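# Slide the folded letter into the envelope

## Task

Get the letter fully inside the envelope while it stays folded, with the letter and the envelope's pocket left unwrinkled and the envelope lying flat on the table. Any new crease or flat pinch in the letter, however short-lived, counts as failure. Finish by releasing everything and pulling the grippers away; the result must hold without the robot supporting it.

## Robot and tools

Robot: two six-joint arms with parallel grippers, left_arm and right_arm. Bases in the scene frame: left_arm at (+0.016, +0.283, 0) m, quat_wxyz (+0.999, 0, 0, +0.045); right_arm at (-0.036, -0.351, 0) m, quat_wxyz (+0.995, 0, 0, +0.103). The scene frame's origin sits on the table top midway between the arms. +z is up, +x points out across the table, and left_arm is on the +y side. The names left and right do not correspond to sides of any image.

The command row: 14 numbers in one flat list covering both arms. First come left_arm's six joint angles and its opening, then right_arm's six angles and opening. Inside each arm the joint order is fixed: shoulder, wrist pitch, wrist roll, elbow, waist, wrist yaw. Follow that order only. The angles are absolute targets in radians, the same values that Joint positions reports. They are not offsets. Stated ranges: waist -2.618 to 3.054, shoulder 0.000 to 3.142, elbow 0.000 to 3.142, wrist pitch -1.571 to 1.571, wrist yaw -1.571 to 1.571, wrist roll -2.094 to 2.094. Each true end may sit up to 0.036 rad either side of these. A target more than 0.036 rad beyond an end, and farther out than the joint's last reading, gets the call rejected. A joint pushed past its real end is clamped there, and the result may then say "joint sent to its limit". Opening is a unitless absolute value: -1 is shut and +1 is fully open. To grasp, command about 0.02 below grip_measured for a firm hold, or less for a gentler one. Each pad pushes at most about 20 N, and closing fast squeezes harder.

Gripper geometry: the fingers extend along the gripper's +z axis and separate along its y axis. end_effector_position is the point between the pads, a little under 1 cm behind the tips.

Tools:
- execute_actions(actions): a list of actions. Each action is a table of at most 15 rows. Each row is one 14-number row as above and lasts one 1/30 s control step. If the table is short, its last row continues until all 15 steps are used. An empty list only returns state and images.
- move(target, speed, blocking): target is one absolute 14-number row. All joints follow paths that finish together, so hands trace curves. The paths last between 0.5 and 10 s and are cut off at 10 s. speed is in rad/s for the joint with the farthest to travel, 0.01 to 2, default 0.5. Moves ignore obstacles and the other arm. Finger values are applied at the start. With blocking=false the call returns after 0.5 s and motion continues. Until a result shows that move has ended, call wait or stop before sending other motion. The extra "move:" line gives the outcome (done, off_target, moving, held, fault), limits=held or limits=none, and each arm's joint farthest from its target. After limits=held the arm may suddenly move faster than speed.
- wait(seconds): 0 to 10. The arms keep their last command, and a running move carries on.
- stop(): brakes a running move. It needs some stopping distance, and the fingers keep moving.
- zoom_image(camera, region): camera is cam_high, cam_low, cam_left_wrist or cam_right_wrist. region is [x0, y0, x1, y1] in that image's pixels, with the origin at the top-left, and at most 504x504.
- read_manual(section): returns only the "licences" text.
- finished_scene(scene): ends the current scene, given its number, and cannot be undone. Call it only after the arms have let go and the result is stable.

Motion behaviour: joint speed is capped. Each step, a joint's target may lead its measured angle by at most 0.202 rad (waist), 0.258 (shoulder), 0.238 (elbow), 0.573 (wrist pitch) and 0.522 (wrist yaw, wrist roll). If a step would move a gripper more than 70 mm from where it is, all of that arm's targets are scaled back. So a distant target can take several actions, and you may need to resend the rest of it. Friction can leave a joint up to about 0.031 rad short, and very small changes may do nothing. To keep a joint where it is, resend its value from Joint targets. The robot keeps holding its last command while you compose a reply.

Result lines: the state line lists each arm's end_effector_position (m) and end_effector_quat_wxyz in the scene frame. These are approximate and less accurate at long reach. Joint positions and Joint velocities list each arm's joints in the row order (rad, rad/s), then the pad gap (m; 0.087 when fully open). grip_measured is the opening on the command scale, with each gripper possibly off by about 1 mm. Joint targets shows what the joints are being driven toward now. Step readings list joint angles at some steps, and HELD marks steps where an arm was held back. "joint command not followed" means a clearance check changed that arm's joint targets. MOTOR HOT appears from 75 °C. At 90 °C the arm is stopped for 10 s, and at 100 °C it goes limp and falls. These and other stops show as FAULT lines. Holding loads heats the motors.

Cameras (672x504): cam_high and cam_low are fixed; cam_left_wrist and cam_right_wrist ride on the hands. The listed calibrations are approximate.

Avoid: collisions or pressure between the arms, fast impacts, hard presses (a target set far past a contact presses harder), dropping or flinging things, and creasing or pinching the letter flat. Release gently, then withdraw before ending the scene.

Each tool is called after ">>>" in YAML: its name, and indented under it one key for each argument.

## Session

>>> execute_actions:
  actions: []

Scene clock: 0.00 s.
left_arm: end_effector_position=(+0.3968, +0.3230, +0.3626) grip_measured=+0.995 end_effector_quat_wxyz=(+0.704, -0.030, +0.708, +0.041) | right_arm: end_effector_position=(+0.3431, -0.2760, +0.3515) grip_measured=+1.000 end_effector_quat_wxyz=(+0.696, -0.064, +0.712, +0.068)
Joint names: [shoulder, wrist pitch, wrist roll, elbow, waist, wrist yaw]
Joint positions: left_arm=[ 1.053 -0.016  0.016  1.064  0.016  0.004  0.087] | right_arm=[ 1.062  0.002  0.009  1.039 -0.007  0.012  0.087]
Joint velocities: left_arm=[ 0.012  0.022 -0.022  0.012 -0.002  0.007  0.001] | right_arm=[ 0.002 -0.066  0.007  0.002 -0.002  0.037  0.   ]
Motor temperatures (°C, as the motors report them): left_arm=[26 25 26 27 25 26] | right_arm=[29 25 27 26 24 28]
Joint targets: left_arm=[1.053 -0.016 0.016 1.064 0.016 0.004] | right_arm=[1.062 0.002 0.009 1.039 -0.007 0.012]

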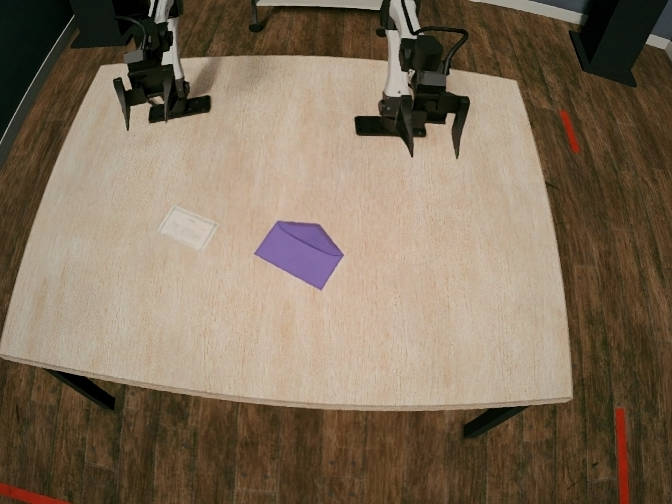

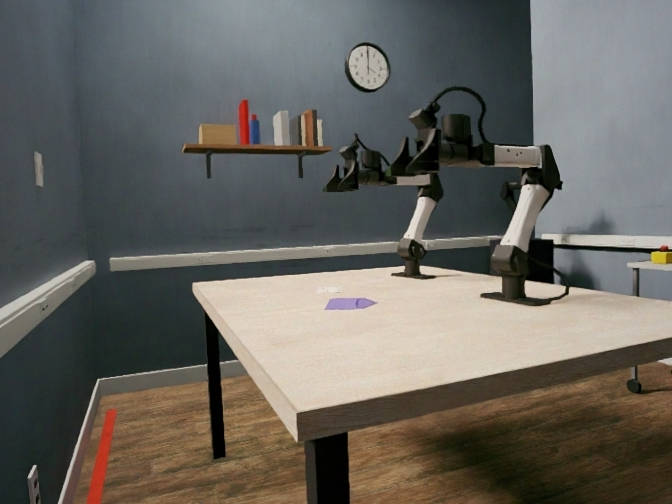

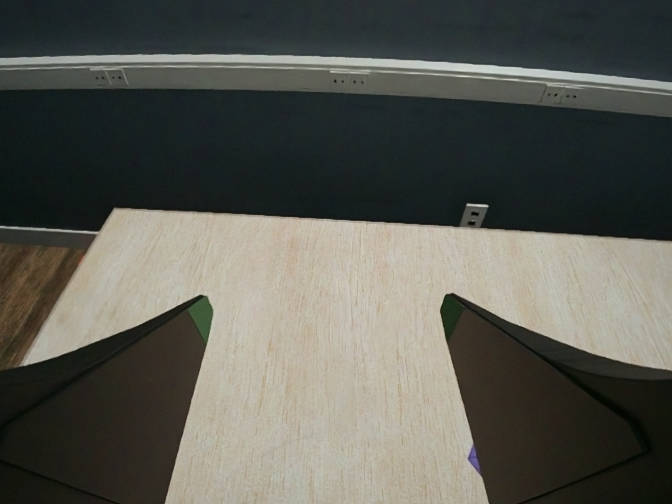

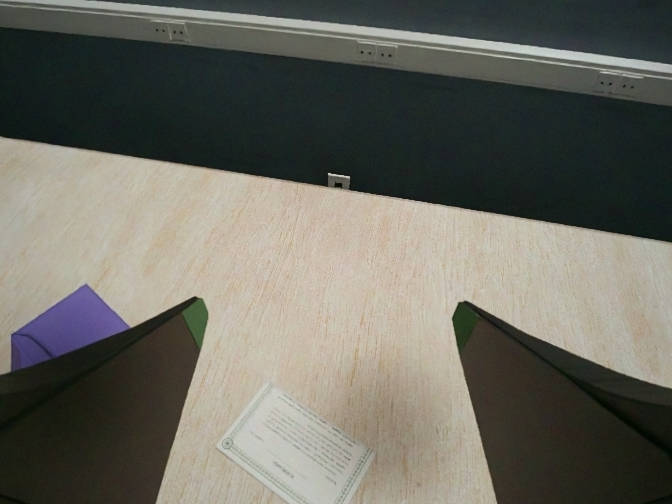

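>>> zoom_image:
  camera: "cam_high"
  region: [140, 180, 360, 310]

>>> zoom_image:
  camera: "cam_low"
  region: [300, 270, 400, 320]

Region (140, 180, 360, 310) of cam_high's 672x504 image, scaled by 2.291, with more detail than that image has; it fills the top 298 rows of this view, and the rest is white.

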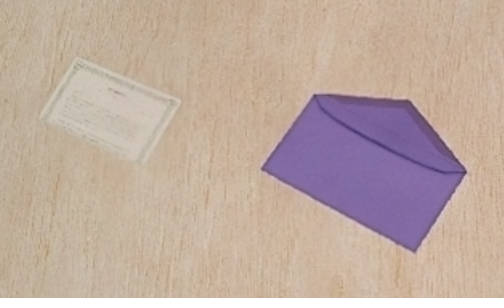

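Region (300, 270, 400, 320) of cam_low's 672x504 image, scaled by 5.040, with more detail than that image has.

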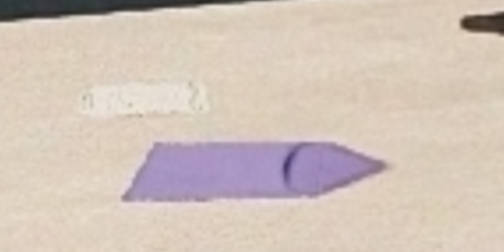

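>>> move:
  target: [2.05,-0.97,0,1.75,-0.55,0,1,2.15,-0.97,0,1.9,0.1,0,1]
  speed: 1

Scene clock: 2.73 s.
left_arm: end_effector_position=(+0.3951, +0.0942, +0.0731) grip_measured=+0.995 end_effector_quat_wxyz=(+0.136, +0.231, +0.963, -0.032) | right_arm: end_effector_position=(+0.4038, -0.2170, +0.0767) grip_measured=+1.000 end_effector_quat_wxyz=(+0.165, -0.142, +0.976, +0.020)
Joint names: [shoulder, wrist pitch, wrist roll, elbow, waist, wrist yaw]
Joint positions: left_arm=[ 2.056 -0.961  0.009  1.726 -0.551  0.002  0.087] | right_arm=[ 2.152 -0.964  0.009  1.88   0.093  0.011  0.087]
Joint velocities: left_arm=[-0.007 -0.007 -0.037  0.002 -0.017 -0.007 -0.   ] | right_arm=[ 0.002  0.037 -0.051 -0.007  0.012 -0.022  0.   ]
Motor temperatures (°C, as the motors report them): left_arm=[26 26 26 28 25 26] | right_arm=[29 26 27 26 24 28]
Joint targets: left_arm=[2.050 -0.970 0.000 1.750 -0.550 0.000] | right_arm=[2.150 -0.970 0.000 1.900 0.100 -0.000]
move: off_target (left_arm); limits=none; left_arm: farthest joint: the elbow, 0.024 radians from its target (0.686 radians at the start); right_arm: farthest joint: the elbow, 0.020 radians from its target (0.861 radians at the start)
camera_calibration (this result's frames):
cam_left_wrist: T_world_to_cam=[[-0.450049, -0.89289, 0.0142303, 0.255633], [-0.742168, 0.382847, 0.550104, 0.235776], [-0.49663, 0.237012, -0.834975, 0.371268], [0, 0, 0, 1]] pos_world=[0.474416, 0.0499906, 0.176661]
cam_right_wrist: T_world_to_cam=[[0.309499, -0.950894, 0.00325543, -0.334647], [-0.818733, -0.264739, 0.509499, 0.256356], [-0.483618, -0.160355, -0.860465, 0.363025], [0, 0, 0, 1]] pos_world=[0.489025, -0.192133, 0.182847]

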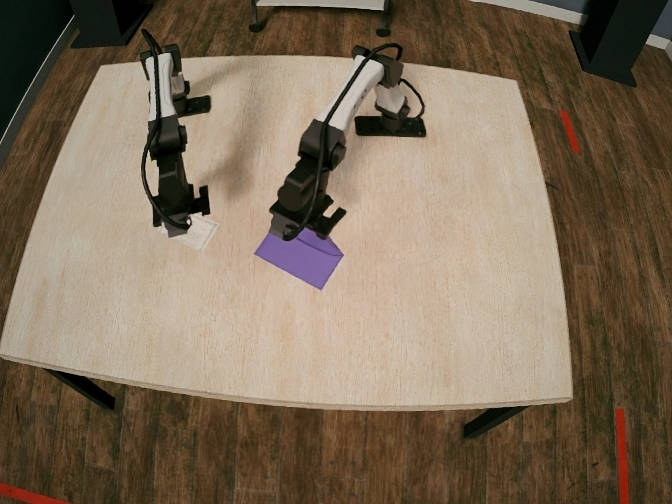

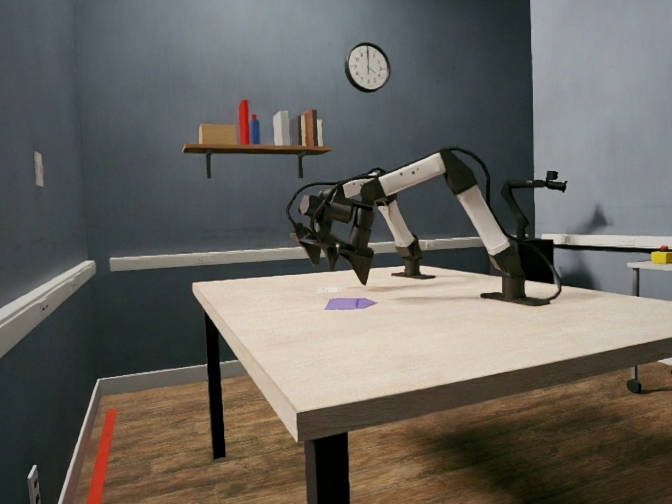

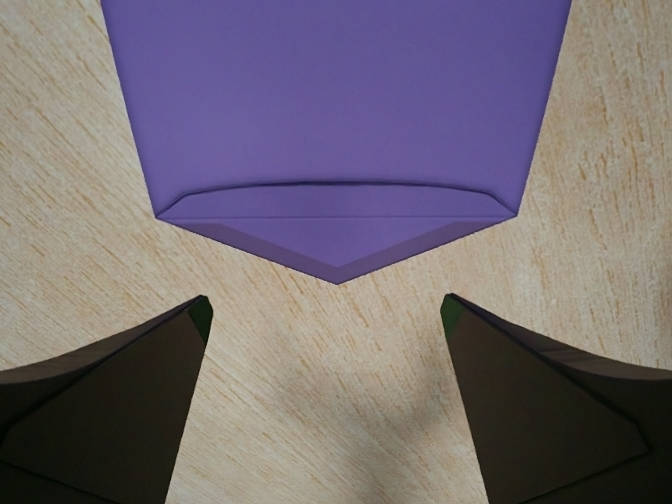

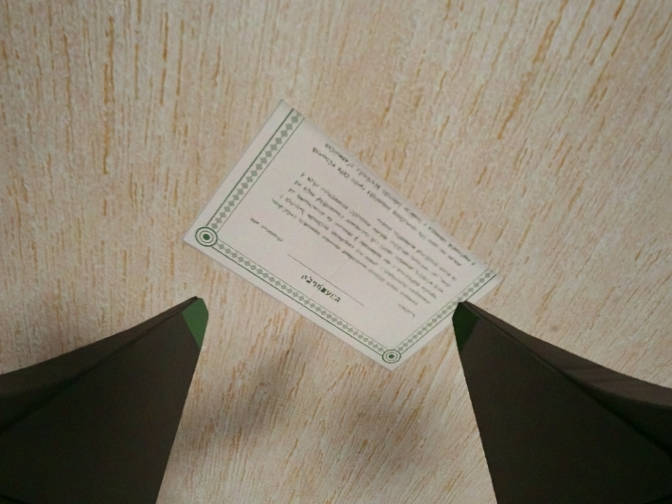

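>>> move:
  target: [1.6,-0.97,0,1.5,0.2,0,1,2.47,-1.35,0.657,2.3,0.081,0,0.4]
  speed: 1

>>> move:
  target: [1.6,-0.97,0,1.5,0.2,0,1,2.57,-1.3,0.657,2.3,0.081,0,0.4]
  speed: 0.1

>>> move:
  target: [1.6,-0.97,0,1.5,0.2,0,1,2.214,-1.03,0.85,1.67,0.257,0,0.4]
  speed: 0.3

Scene clock: 4.97 s.
left_arm: end_effector_position=(+0.3668, +0.3877, +0.1757) grip_measured=+0.995 end_effector_quat_wxyz=(+0.250, -0.136, +0.958, +0.038) | right_arm: end_effector_position=(+0.3926, -0.1945, +0.0445) grip_measured=+0.400 end_effector_quat_wxyz=(+0.024, +0.174, +0.985, +0.007)
Joint names: [shoulder, wrist pitch, wrist roll, elbow, waist, wrist yaw]
Joint positions: left_arm=[ 1.612 -0.965  0.008  1.517  0.2   -0.002  0.087] | right_arm=[ 2.458 -1.342  0.647  2.279  0.093  0.011  0.061]
Joint velocities: left_arm=[-0.007 -0.022 -0.051  0.002  0.002  0.007 -0.001] | right_arm=[-0.027 -0.037 -0.037 -0.022 -0.007 -0.037 -0.001]
Motor temperatures (°C, as the motors report them): left_arm=[27 26 26 28 25 26] | right_arm=[30 26 27 27 24 28]
Joint targets: left_arm=[1.600 -0.970 -0.000 1.500 0.200 -0.000] | right_arm=[2.470 -1.350 0.657 2.300 0.081 -0.000]
move: off_target (right_arm); limits=none; left_arm: farthest joint: the elbow, 0.017 radians from its target (0.226 radians at the start); right_arm: farthest joint: the elbow, 0.021 radians from its target (0.420 radians at the start)
camera_calibration (this result's frames):
cam_left_wrist: T_world_to_cam=[[0.280132, -0.959916, 0.0093519, 0.262475], [-0.902202, -0.259937, 0.344186, 0.390044], [-0.327959, -0.104855, -0.938855, 0.462242], [0, 0, 0, 1]] pos_world=[0.429968, 0.401809, 0.297276]
cam_right_wrist: T_world_to_cam=[[-0.317188, -0.947795, -0.0327952, -0.0614533], [-0.652637, 0.19306, 0.732662, 0.283445], [-0.688082, 0.253795, -0.679802, 0.486332], [0, 0, 0, 1]] pos_world=[0.500131, -0.236396, 0.120925]

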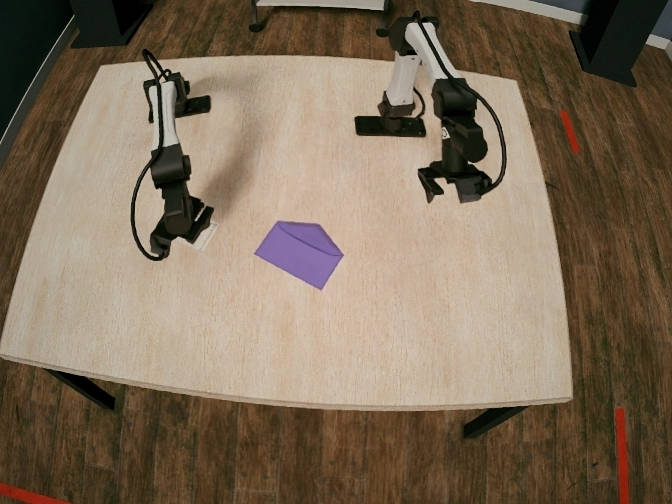

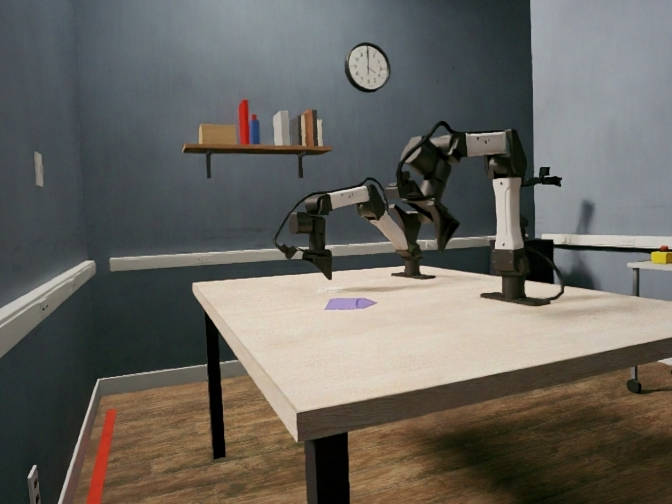

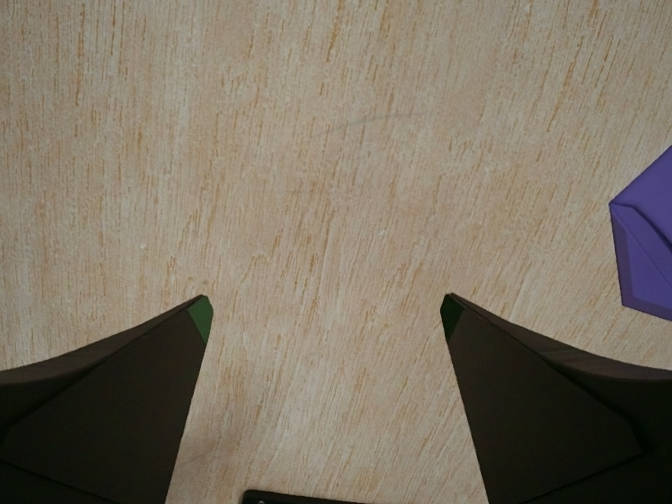

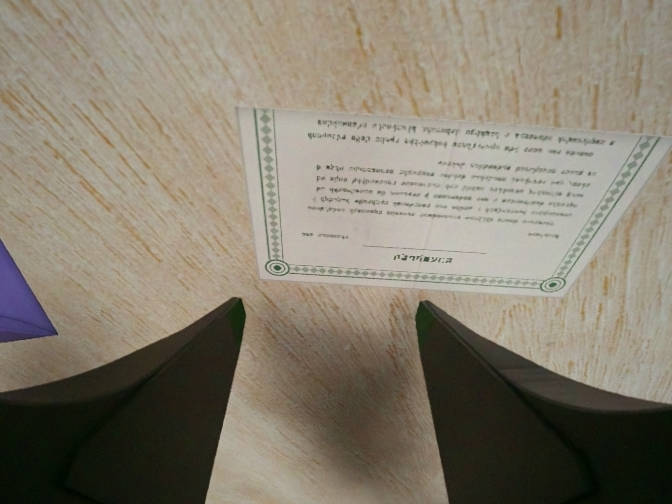

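Scene clock: 6.43 s.
left_arm: end_effector_position=(+0.3668, +0.3877, +0.1757) grip_measured=+0.995 end_effector_quat_wxyz=(+0.250, -0.136, +0.958, +0.038) | right_arm: end_effector_position=(+0.3934, -0.1953, +0.0034) grip_measured=+0.400 end_effector_quat_wxyz=(-0.002, +0.175, +0.985, -0.006)
Joint names: [shoulder, wrist pitch, wrist roll, elbow, waist, wrist yaw]
Joint positions: left_arm=[ 1.612 -0.965  0.008  1.517  0.2   -0.002  0.087] | right_arm=[ 2.552 -1.31   0.648  2.282  0.09   0.009  0.061]
Joint velocities: left_arm=[-0.017 -0.007 -0.037 -0.017  0.002 -0.037  0.001] | right_arm=[-0.002  0.007 -0.007 -0.002  0.007  0.037  0.   ]
Motor temperatures (°C, as the motors report them): left_arm=[28 27 26 28 25 26] | right_arm=[31 26 27 27 24 28]
Joint targets: left_arm=[1.600 -0.970 -0.000 1.500 0.200 -0.000] | right_arm=[2.570 -1.300 0.657 2.300 0.081 -0.000]
move: done; limits=none; left_arm: farthest joint: the elbow, 0.017 radians from its target (0.017 radians at the start); right_arm: farthest joint: the shoulder, 0.018 radians from its target (0.112 radians at the start)
camera_calibration (this result's frames):
cam_left_wrist: T_world_to_cam=[[0.280132, -0.959916, 0.0093519, 0.262475], [-0.902202, -0.259937, 0.344186, 0.390044], [-0.327959, -0.104855, -0.938855, 0.462242], [0, 0, 0, 1]] pos_world=[0.429968, 0.401809, 0.297276]
cam_right_wrist: T_world_to_cam=[[-0.321335, -0.946966, -0.0000210541, -0.0615506], [-0.609823, 0.206915, 0.76505, 0.299982], [-0.724472, 0.24585, -0.643971, 0.471754], [0, 0, 0, 1]] pos_world=[0.504931, -0.236338, 0.074293]

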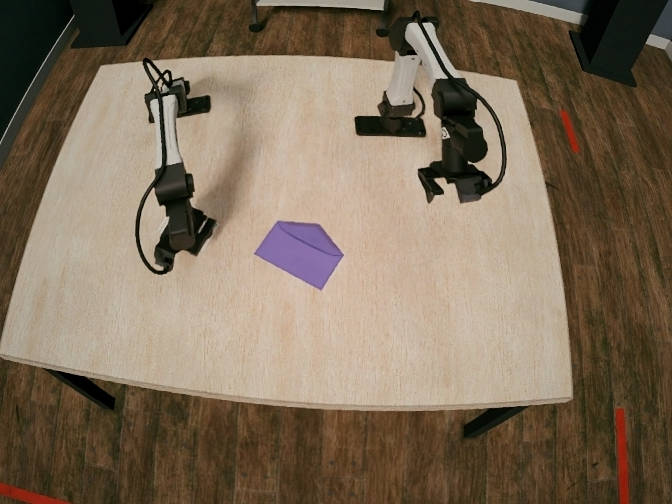

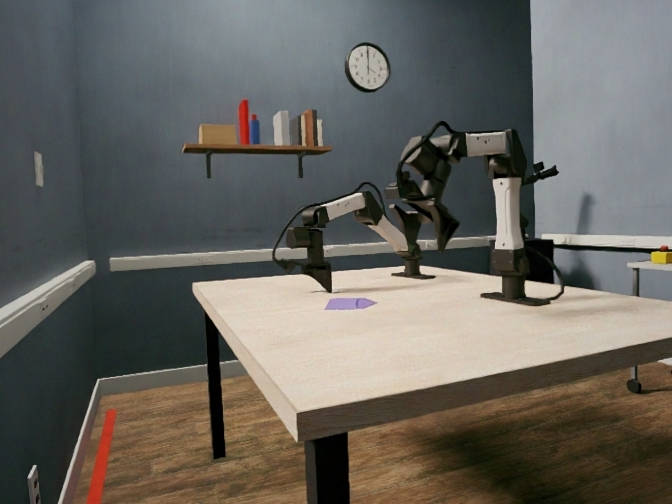

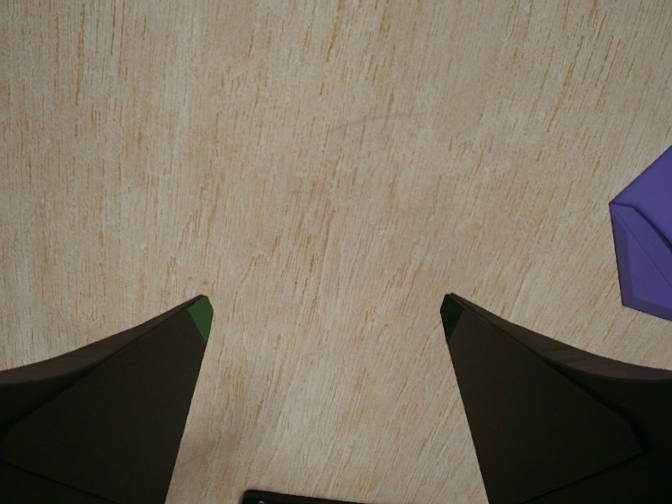

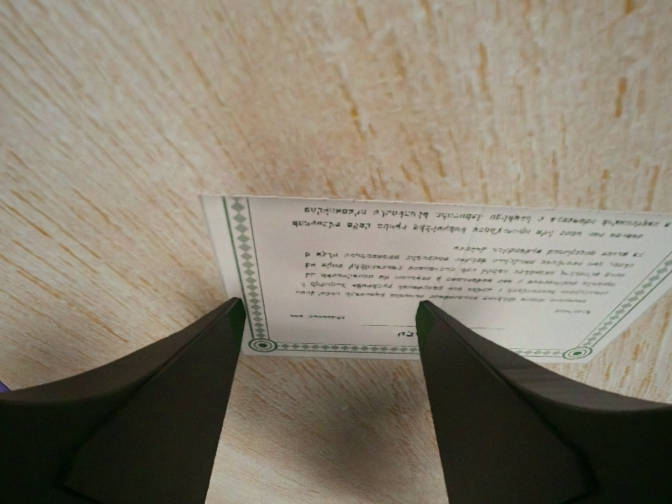

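Scene clock: 8.90 s.
left_arm: end_effector_position=(+0.3668, +0.3877, +0.1757) grip_measured=+0.995 end_effector_quat_wxyz=(+0.250, -0.136, +0.958, +0.038) | right_arm: end_effector_position=(+0.3042, -0.1528, +0.0026) grip_measured=+0.400 end_effector_quat_wxyz=(-0.000, +0.190, +0.982, -0.006)
Joint names: [shoulder, wrist pitch, wrist roll, elbow, waist, wrist yaw]
Joint positions: left_arm=[ 1.612 -0.965  0.008  1.517  0.2   -0.002  0.087] | right_arm=[ 2.223 -1.052  0.835  1.697  0.247  0.009  0.061]
Joint velocities: left_arm=[ 0.007 -0.022 -0.007  0.002  0.002 -0.007  0.   ] | right_arm=[-0.027  0.007 -0.037 -0.002 -0.007  0.007  0.   ]
Motor temperatures (°C, as the motors report them): left_arm=[28 27 26 28 25 26] | right_arm=[33 26 27 27 24 28]
Joint targets: left_arm=[1.600 -0.970 0.000 1.500 0.200 -0.000] | right_arm=[2.214 -1.030 0.850 1.670 0.257 -0.000]
move: off_target (right_arm); limits=none; left_arm: farthest joint: the elbow, 0.017 radians from its target (0.017 radians at the start); right_arm: farthest joint: the elbow, 0.027 radians from its target (0.612 radians at the start)
camera_calibration (this result's frames):
cam_left_wrist: T_world_to_cam=[[0.280132, -0.959916, 0.0093519, 0.262475], [-0.902202, -0.259937, 0.344186, 0.390044], [-0.327959, -0.104855, -0.938855, 0.462242], [0, 0, 0, 1]] pos_world=[0.429968, 0.401809, 0.297276]
cam_right_wrist: T_world_to_cam=[[-0.349709, -0.936858, -0.000943411, -0.0398517], [-0.606025, 0.225448, 0.762828, 0.239075], [-0.714449, 0.267339, -0.646601, 0.396373], [0, 0, 0, 1]] pos_world=[0.414137, -0.1972, 0.0738843]

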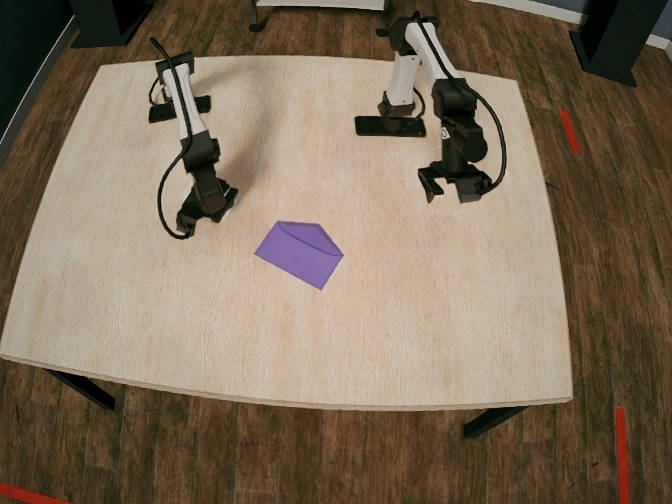

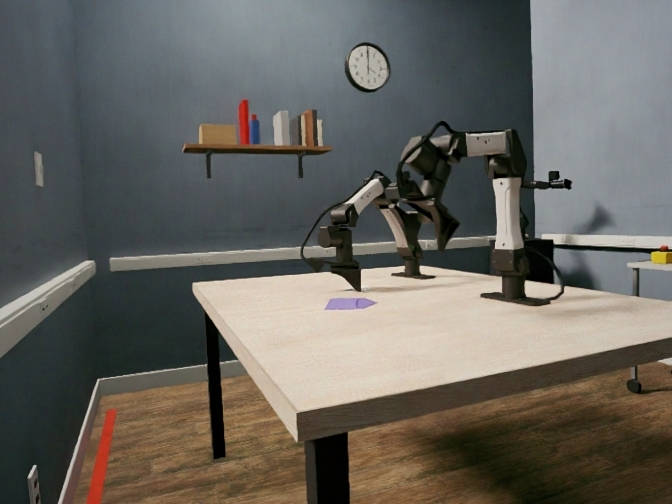

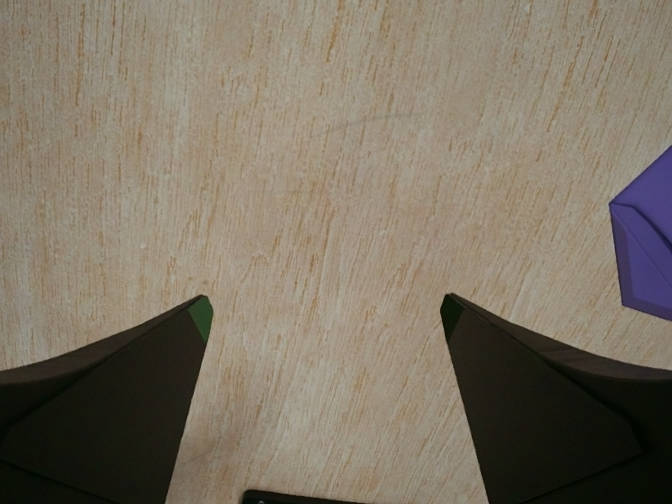

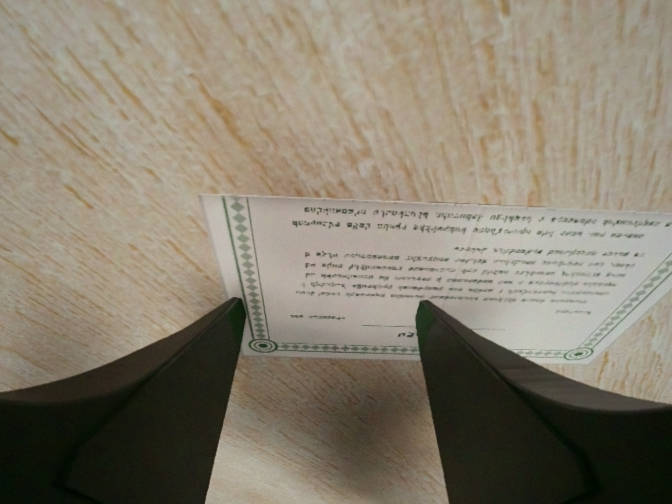

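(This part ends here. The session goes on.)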